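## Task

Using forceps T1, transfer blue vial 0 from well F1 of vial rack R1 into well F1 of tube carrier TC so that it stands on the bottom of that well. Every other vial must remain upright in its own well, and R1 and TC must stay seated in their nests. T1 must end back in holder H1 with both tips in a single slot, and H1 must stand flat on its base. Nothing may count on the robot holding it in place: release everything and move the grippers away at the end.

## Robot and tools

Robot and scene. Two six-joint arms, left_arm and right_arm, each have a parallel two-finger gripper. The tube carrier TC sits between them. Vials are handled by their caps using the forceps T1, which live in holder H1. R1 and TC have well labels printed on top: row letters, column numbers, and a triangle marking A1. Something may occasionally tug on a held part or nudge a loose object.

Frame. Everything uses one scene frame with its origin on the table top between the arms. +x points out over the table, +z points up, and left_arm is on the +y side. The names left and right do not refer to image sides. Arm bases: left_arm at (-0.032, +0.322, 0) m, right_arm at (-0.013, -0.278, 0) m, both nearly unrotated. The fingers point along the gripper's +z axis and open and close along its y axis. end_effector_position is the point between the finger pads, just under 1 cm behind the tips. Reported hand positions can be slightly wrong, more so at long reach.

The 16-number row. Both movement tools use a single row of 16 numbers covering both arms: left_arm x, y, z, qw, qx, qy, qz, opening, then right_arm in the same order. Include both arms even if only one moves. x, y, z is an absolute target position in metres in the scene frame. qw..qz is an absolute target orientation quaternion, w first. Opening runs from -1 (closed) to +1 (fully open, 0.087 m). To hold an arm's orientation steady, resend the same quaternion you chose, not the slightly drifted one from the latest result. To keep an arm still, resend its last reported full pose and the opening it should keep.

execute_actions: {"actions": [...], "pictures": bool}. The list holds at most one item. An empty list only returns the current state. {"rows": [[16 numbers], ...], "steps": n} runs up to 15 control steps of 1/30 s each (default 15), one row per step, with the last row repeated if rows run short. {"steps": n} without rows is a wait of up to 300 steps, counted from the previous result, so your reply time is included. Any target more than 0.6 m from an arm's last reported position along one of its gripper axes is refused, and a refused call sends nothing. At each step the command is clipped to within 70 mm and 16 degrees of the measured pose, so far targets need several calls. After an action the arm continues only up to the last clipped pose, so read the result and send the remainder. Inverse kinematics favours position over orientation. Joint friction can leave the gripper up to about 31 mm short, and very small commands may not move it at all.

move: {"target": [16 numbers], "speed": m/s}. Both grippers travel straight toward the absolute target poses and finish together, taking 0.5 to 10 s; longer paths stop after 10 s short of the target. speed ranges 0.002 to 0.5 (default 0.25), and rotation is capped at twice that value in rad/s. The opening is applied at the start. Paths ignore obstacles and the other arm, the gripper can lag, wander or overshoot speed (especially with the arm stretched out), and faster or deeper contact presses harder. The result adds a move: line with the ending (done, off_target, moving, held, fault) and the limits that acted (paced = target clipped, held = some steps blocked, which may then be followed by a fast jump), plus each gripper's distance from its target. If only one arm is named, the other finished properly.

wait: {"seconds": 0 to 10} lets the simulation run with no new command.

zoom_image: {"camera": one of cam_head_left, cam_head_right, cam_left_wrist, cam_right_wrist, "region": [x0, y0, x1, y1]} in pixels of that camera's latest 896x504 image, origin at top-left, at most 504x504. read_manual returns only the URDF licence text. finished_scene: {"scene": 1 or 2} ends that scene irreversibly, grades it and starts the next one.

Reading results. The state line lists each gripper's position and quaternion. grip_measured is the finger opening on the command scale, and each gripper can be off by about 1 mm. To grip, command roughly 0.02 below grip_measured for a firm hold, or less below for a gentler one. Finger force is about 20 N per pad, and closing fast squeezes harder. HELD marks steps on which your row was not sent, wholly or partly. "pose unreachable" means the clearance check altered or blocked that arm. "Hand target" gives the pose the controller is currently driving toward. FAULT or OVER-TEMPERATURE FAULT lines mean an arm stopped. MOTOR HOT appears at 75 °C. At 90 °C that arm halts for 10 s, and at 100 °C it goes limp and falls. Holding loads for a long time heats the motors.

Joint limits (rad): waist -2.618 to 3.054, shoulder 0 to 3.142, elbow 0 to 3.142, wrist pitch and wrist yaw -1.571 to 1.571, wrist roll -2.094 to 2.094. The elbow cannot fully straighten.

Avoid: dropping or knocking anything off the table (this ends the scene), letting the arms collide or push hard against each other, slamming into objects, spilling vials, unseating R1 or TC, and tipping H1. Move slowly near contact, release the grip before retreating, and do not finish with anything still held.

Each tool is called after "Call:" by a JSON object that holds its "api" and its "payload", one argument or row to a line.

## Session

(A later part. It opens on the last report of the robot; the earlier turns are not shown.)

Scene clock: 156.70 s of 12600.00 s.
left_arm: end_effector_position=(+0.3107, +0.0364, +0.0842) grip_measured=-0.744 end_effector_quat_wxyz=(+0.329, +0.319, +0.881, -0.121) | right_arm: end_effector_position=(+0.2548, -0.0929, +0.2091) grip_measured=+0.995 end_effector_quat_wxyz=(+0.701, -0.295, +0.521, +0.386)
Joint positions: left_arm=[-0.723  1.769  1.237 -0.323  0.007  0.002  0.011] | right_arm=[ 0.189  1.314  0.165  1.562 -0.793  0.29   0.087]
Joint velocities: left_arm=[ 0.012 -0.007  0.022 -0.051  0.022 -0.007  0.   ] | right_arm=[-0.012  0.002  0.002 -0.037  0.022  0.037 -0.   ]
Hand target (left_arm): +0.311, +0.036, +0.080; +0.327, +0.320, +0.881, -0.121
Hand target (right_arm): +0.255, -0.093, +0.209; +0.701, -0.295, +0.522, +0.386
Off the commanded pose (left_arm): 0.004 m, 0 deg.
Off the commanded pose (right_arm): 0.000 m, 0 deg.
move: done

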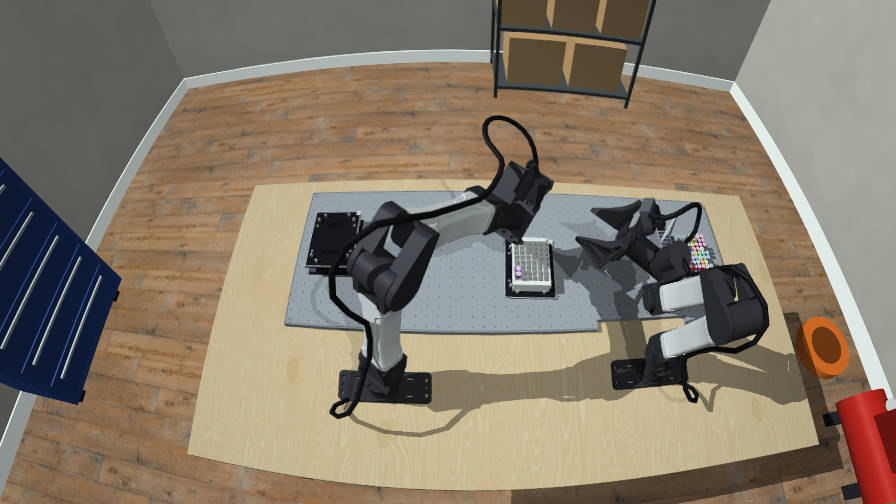

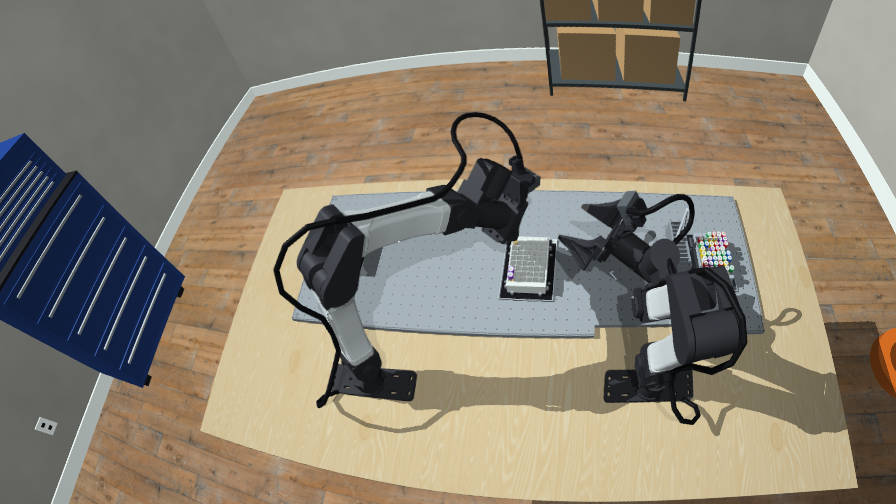

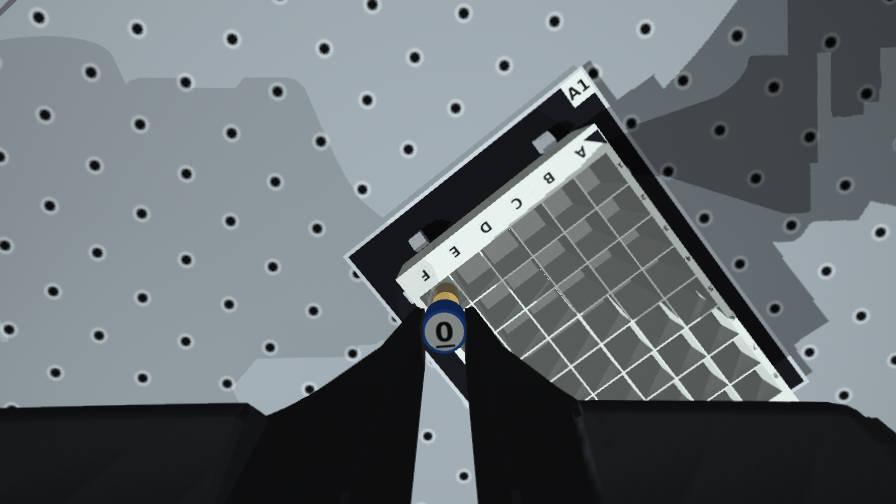

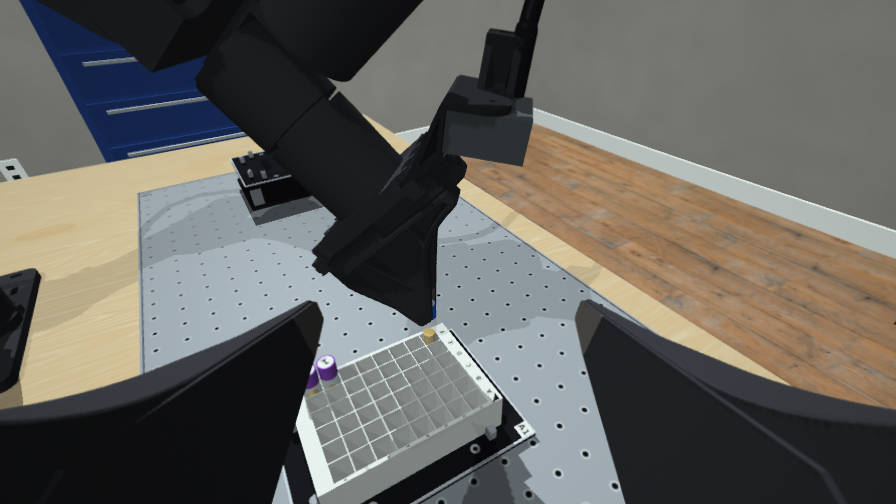

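In. About 9 mm more.

Call:
{"api": "move", "payload": {
  "target": [0.3112,0.036,0.072,0.320,0.321,0.883,-0.118,-0.757,0.2549,-0.0929,0.2087,0.701,-0.295,0.522,0.386,1],
  "speed": 0.005
}}

Call:
{"api": "move", "payload": {
  "target": [0.3112,0.036,0.074,0.320,0.321,0.883,-0.118,-0.55,0.2549,-0.0929,0.2087,0.701,-0.295,0.522,0.386,1],
  "speed": 0.005
}}

Call:
{"api": "move", "payload": {
  "target": [0.305,0.042,0.13,0.36,0.315,0.87,-0.13,-0.55,0.2549,-0.0929,0.2087,0.701,-0.295,0.522,0.386,1],
  "speed": 0.03
}}

Call:
{"api": "zoom_image", "payload": {
  "camera": "cam_right_wrist",
  "region": [300,250,500,400]
}}

Scene clock: 161.50 s of 12600.00 s.
left_arm: end_effector_position=(+0.3112, +0.0362, +0.0767) grip_measured=-0.744 end_effector_quat_wxyz=(+0.323, +0.320, +0.883, -0.119) | right_arm: end_effector_position=(+0.2548, -0.0929, +0.2091) grip_measured=+0.995 end_effector_quat_wxyz=(+0.701, -0.295, +0.521, +0.386)
Joint positions: left_arm=[-0.723  1.788  1.237 -0.317  0.006  0.002  0.011] | right_arm=[ 0.189  1.314  0.165  1.562 -0.793  0.29   0.087]
Joint velocities: left_arm=[ 0.007 -0.007 -0.007 -0.022  0.125 -0.066  0.   ] | right_arm=[-0.002  0.002 -0.012  0.081 -0.051  0.007  0.   ]
Hand target (left_arm): +0.311, +0.036, +0.072; +0.320, +0.321, +0.883, -0.118
Hand target (right_arm): +0.255, -0.093, +0.209; +0.701, -0.295, +0.522, +0.386
Off the commanded pose (left_arm): 0.005 m, 0 deg.
Off the commanded pose (right_arm): 0.000 m, 0 deg.
move: done

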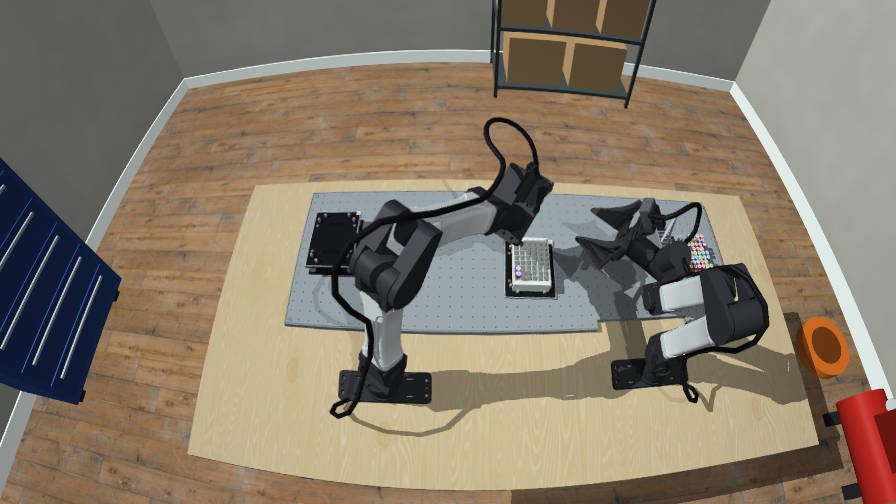

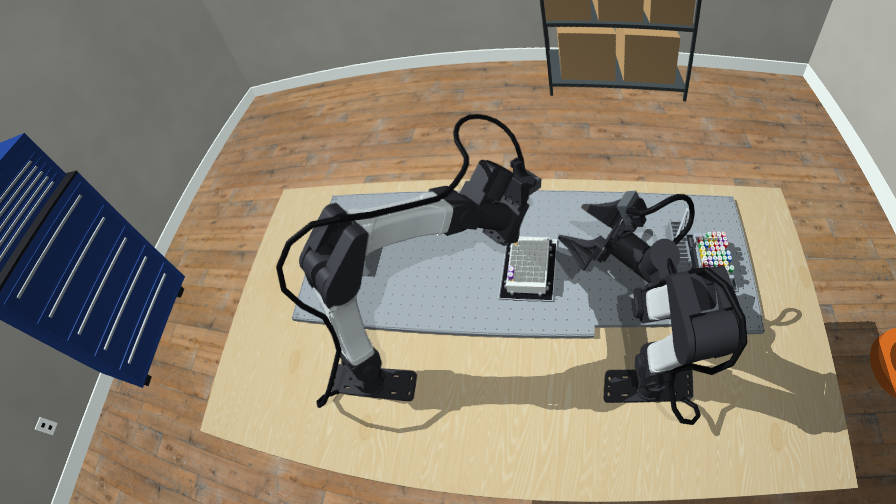

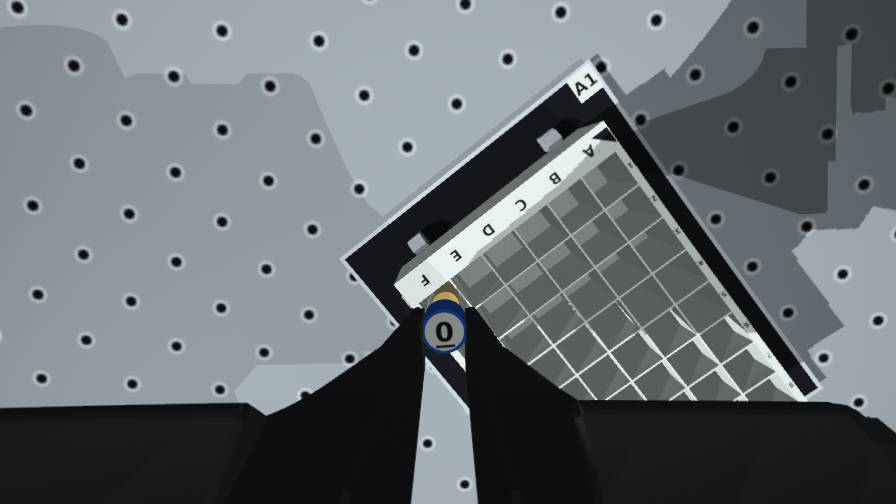

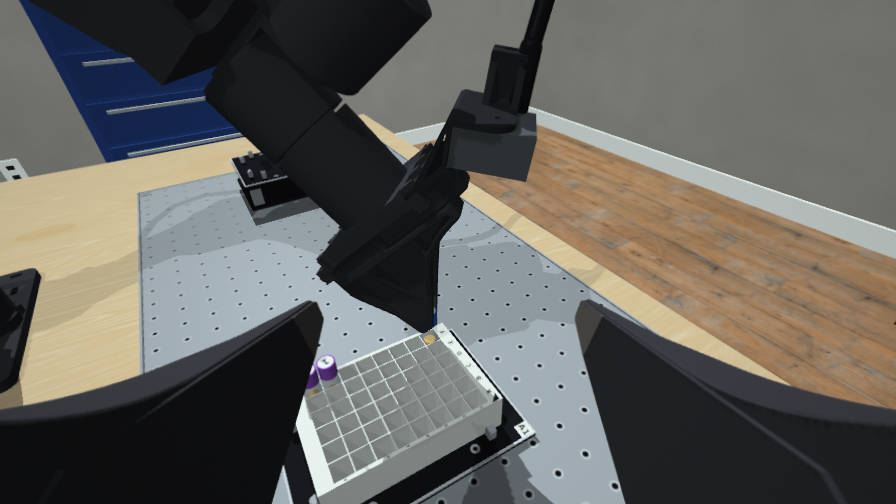

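Scene clock: 162.37 s of 12600.00 s.
left_arm: end_effector_position=(+0.3111, +0.0363, +0.0767) grip_measured=-0.550 end_effector_quat_wxyz=(+0.323, +0.320, +0.883, -0.119) | right_arm: end_effector_position=(+0.2548, -0.0929, +0.2091) grip_measured=+0.995 end_effector_quat_wxyz=(+0.701, -0.295, +0.521, +0.386)
Joint positions: left_arm=[-0.723  1.788  1.237 -0.318  0.006  0.002  0.02 ] | right_arm=[ 0.189  1.314  0.165  1.562 -0.793  0.29   0.087]
Joint velocities: left_arm=[-0.002 -0.007  0.007  0.007 -0.007  0.007 -0.   ] | right_arm=[-0.002  0.002 -0.017  0.051  0.066 -0.095  0.   ]
Hand target (left_arm): +0.311, +0.036, +0.074; +0.320, +0.321, +0.883, -0.118
Hand target (right_arm): +0.255, -0.093, +0.209; +0.701, -0.295, +0.522, +0.386
Off the commanded pose (left_arm): 0.003 m, 0 deg.
Off the commanded pose (right_arm): 0.000 m, 0 deg.
move: done

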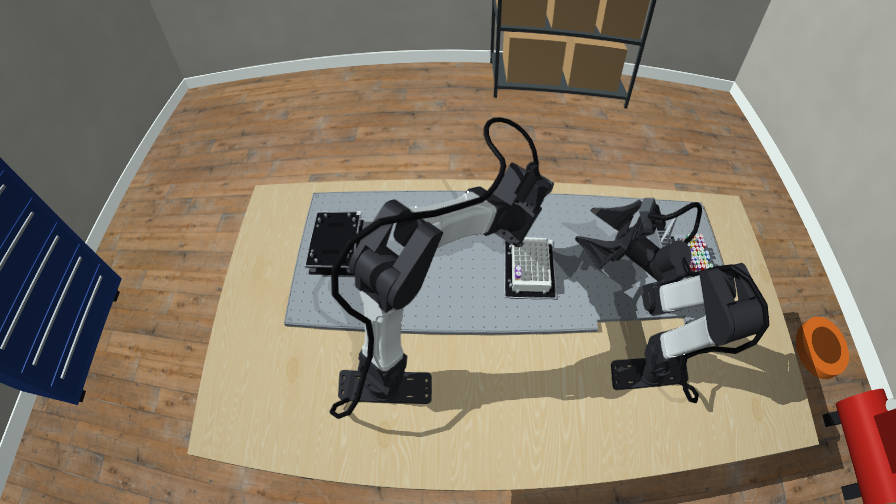

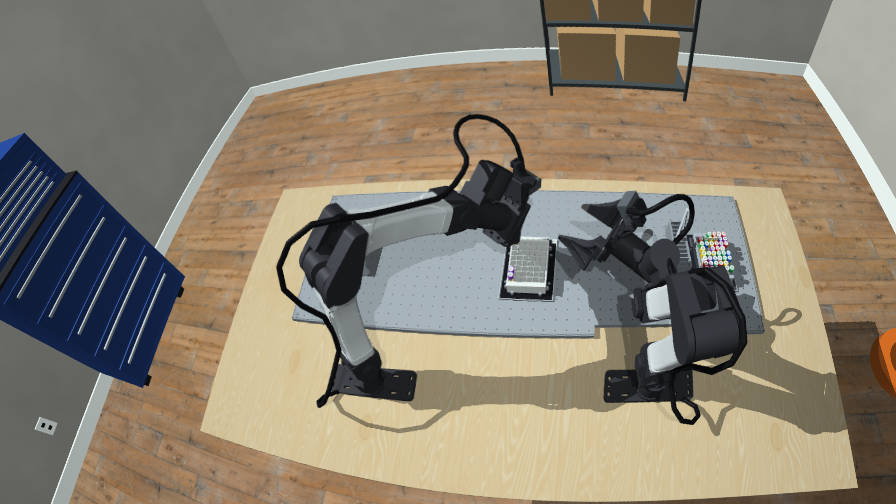

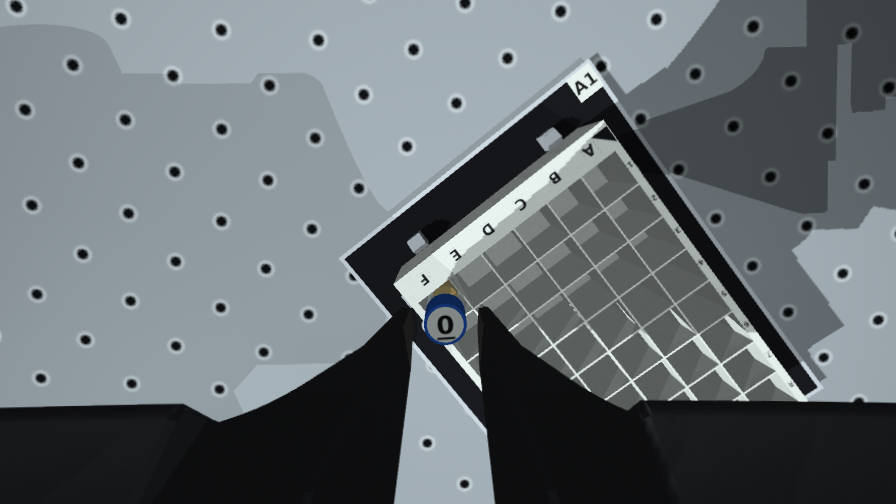

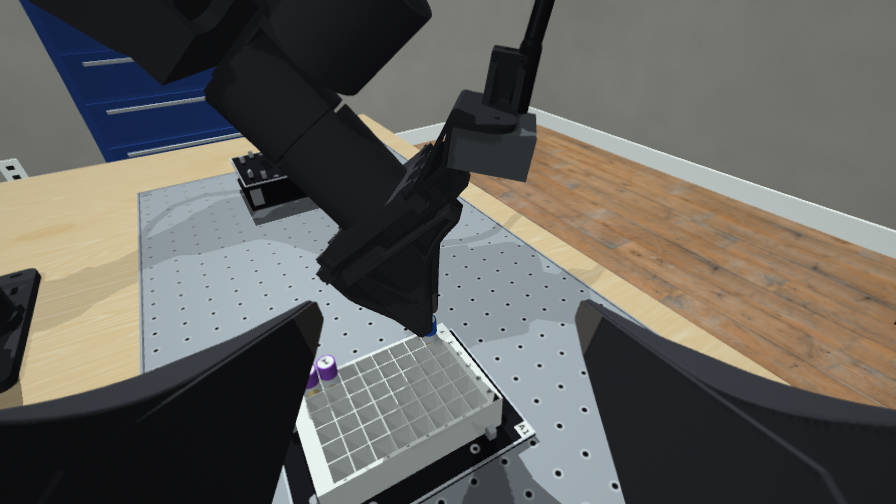

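Scene clock: 164.43 s of 12600.00 s.
left_arm: end_effector_position=(+0.3024, +0.0435, +0.1168) grip_measured=-0.550 end_effector_quat_wxyz=(+0.346, +0.317, +0.874, -0.127) | right_arm: end_effector_position=(+0.2548, -0.0929, +0.2091) grip_measured=+0.995 end_effector_quat_wxyz=(+0.701, -0.295, +0.521, +0.386)
Joint positions: left_arm=[-0.723  1.673  1.237 -0.38   0.006  0.002  0.02 ] | right_arm=[ 0.189  1.314  0.165  1.562 -0.793  0.29   0.087]
Joint velocities: left_arm=[ 0.017  0.002 -0.007 -0.081  0.007  0.051  0.   ] | right_arm=[ 0.012 -0.007 -0.007 -0.037  0.007  0.051  0.001]
Hand target (left_arm): +0.305, +0.042, +0.130; +0.360, +0.314, +0.869, -0.130
Hand target (right_arm): +0.255, -0.093, +0.209; +0.701, -0.295, +0.522, +0.386
Off the commanded pose (left_arm): 0.014 m, 2 deg.
Off the commanded pose (right_arm): 0.000 m, 0 deg.
move: off_target (left_arm)

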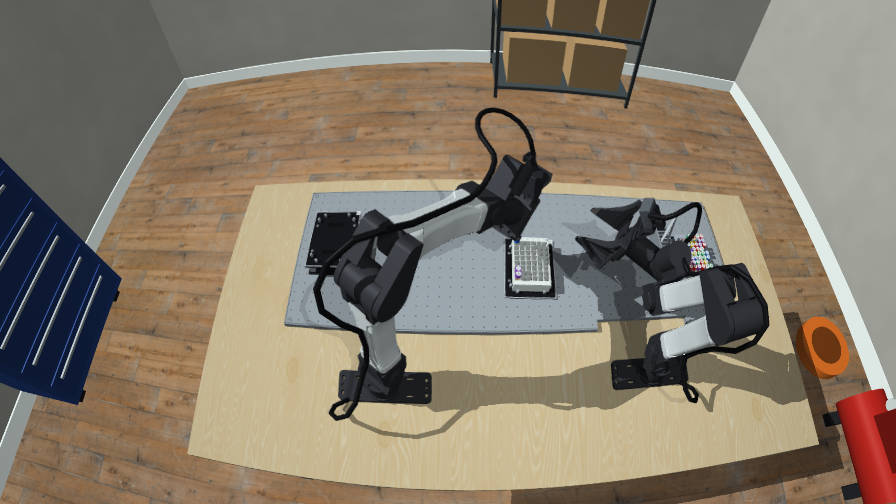

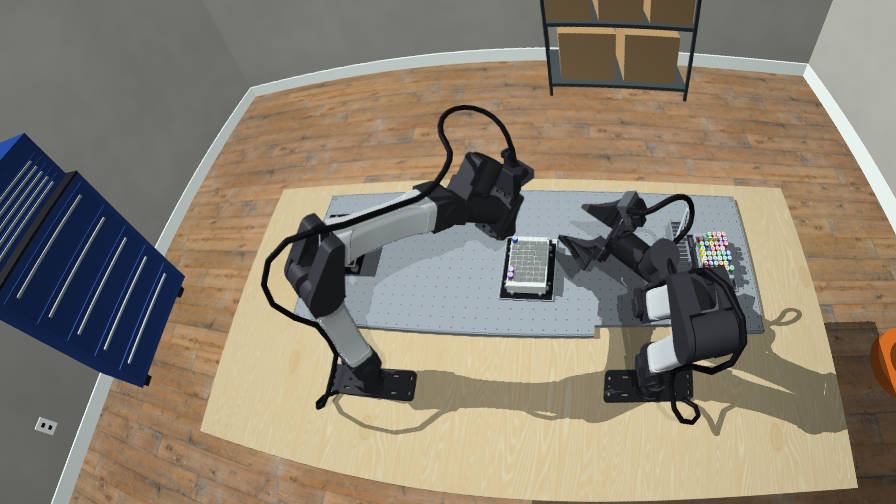

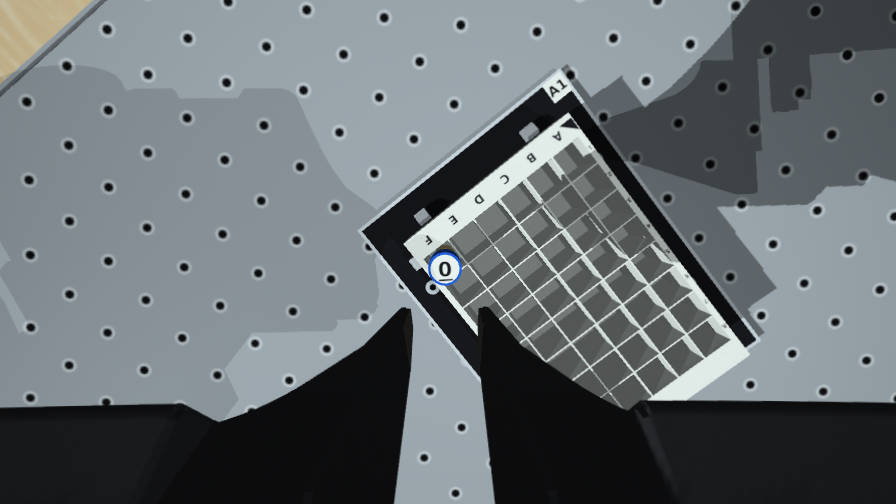

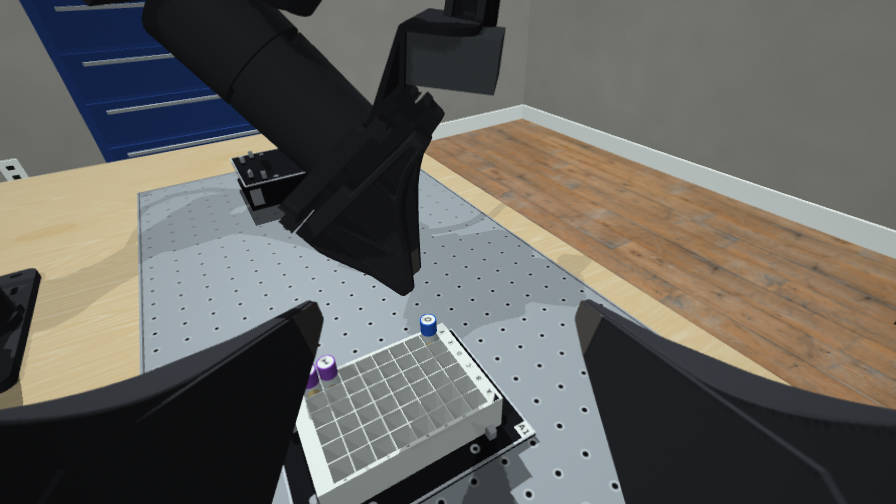

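Region (300, 250, 500, 400) of cam_right_wrist's 896x504 image, scaled by 2.520, with more detail than that image has; it fills the top 378 rows of this view, and the rest is white.

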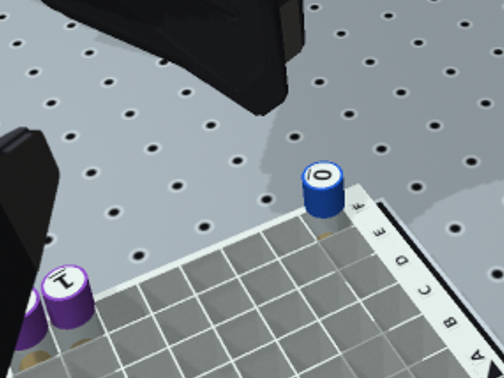

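Call:
{"api": "move", "payload": {
  "target": [0.22,0.12,0.22,0.36,0.315,0.87,-0.13,-0.55,0.2549,-0.0929,0.28,0.701,-0.295,0.522,0.386,1],
  "speed": 0.12
}}

Call:
{"api": "zoom_image", "payload": {
  "camera": "cam_head_right",
  "region": [580,170,780,310]
}}

Scene clock: 167.47 s of 12600.00 s.
left_arm: end_effector_position=(+0.2169, +0.1205, +0.2066) grip_measured=-0.550 end_effector_quat_wxyz=(+0.345, +0.317, +0.875, -0.124) | right_arm: end_effector_position=(+0.2540, -0.0930, +0.2657) grip_measured=+0.995 end_effector_quat_wxyz=(+0.690, -0.290, +0.535, +0.391)
Joint positions: left_arm=[-0.705  1.239  1.216 -0.796  0.013  0.016  0.02 ] | right_arm=[ 0.189  0.989  0.338  1.03  -0.793  0.294  0.087]
Joint velocities: left_arm=[-0.007  0.002 -0.032 -0.051 -0.022  0.022 -0.002] | right_arm=[ 0.002 -0.002 -0.007 -0.051 -0.037 -0.022 -0.001]
Hand target (left_arm): +0.219, +0.121, +0.219; +0.359, +0.314, +0.869, -0.129
Hand target (right_arm): +0.253, -0.093, +0.281; +0.701, -0.295, +0.522, +0.386
Off the commanded pose (left_arm): 0.014 m, 2 deg.
Off the commanded pose (right_arm): 0.014 m, 2 deg.
move: off_target (left_arm, right_arm)

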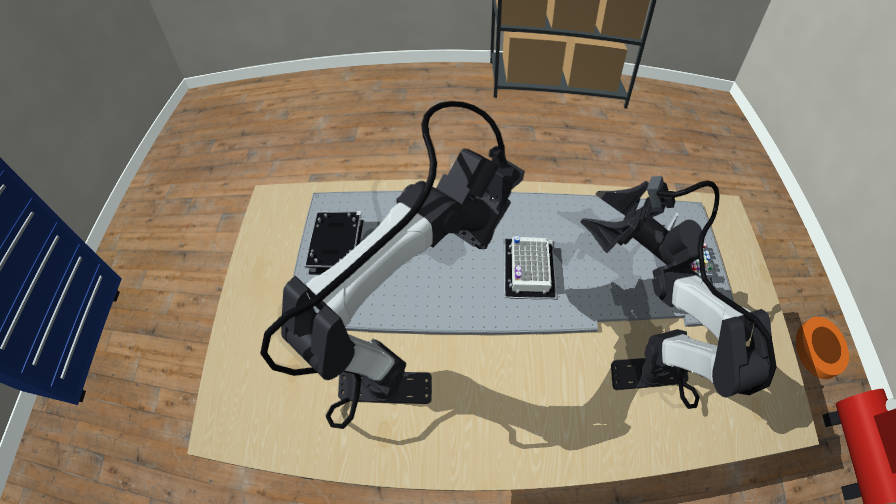

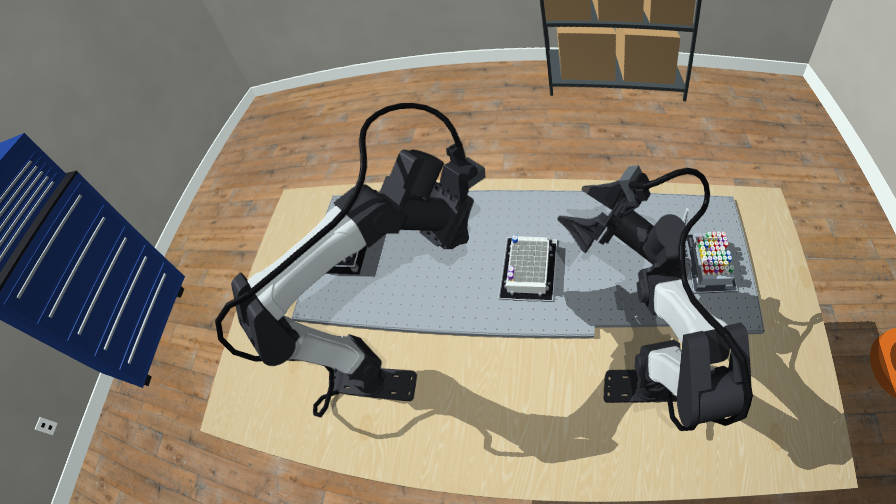

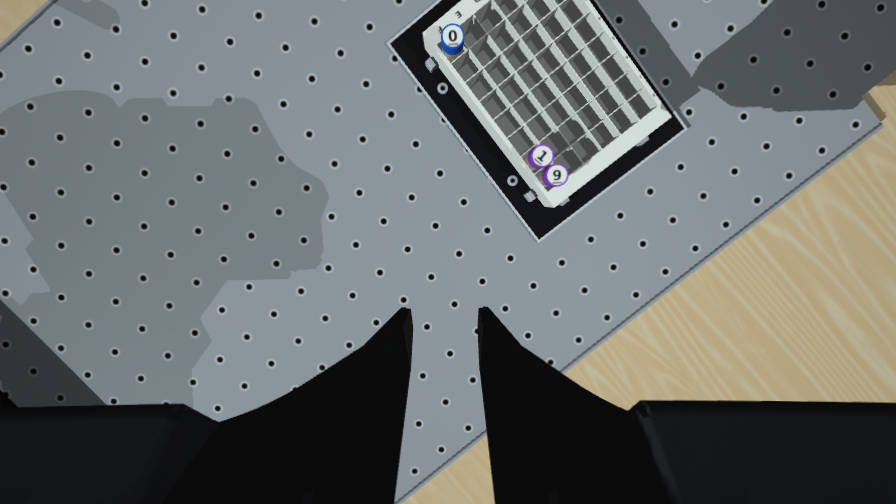

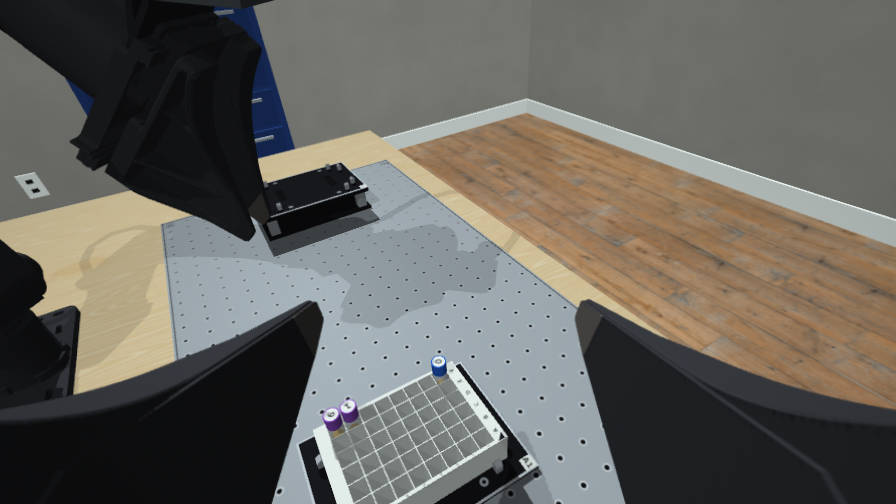

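Region (580, 170, 780, 310) of cam_head_right's 896x504 image, scaled by 2.520, with more detail than that image has; it fills the top 353 rows of this view, and the rest is white.

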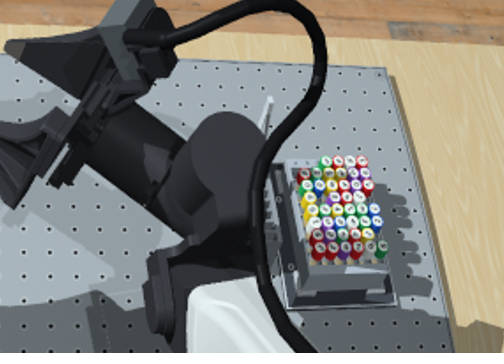

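Call:
{"api": "finished_scene", "payload": {
  "scene": 2
}}

The scene is finished: the task was done.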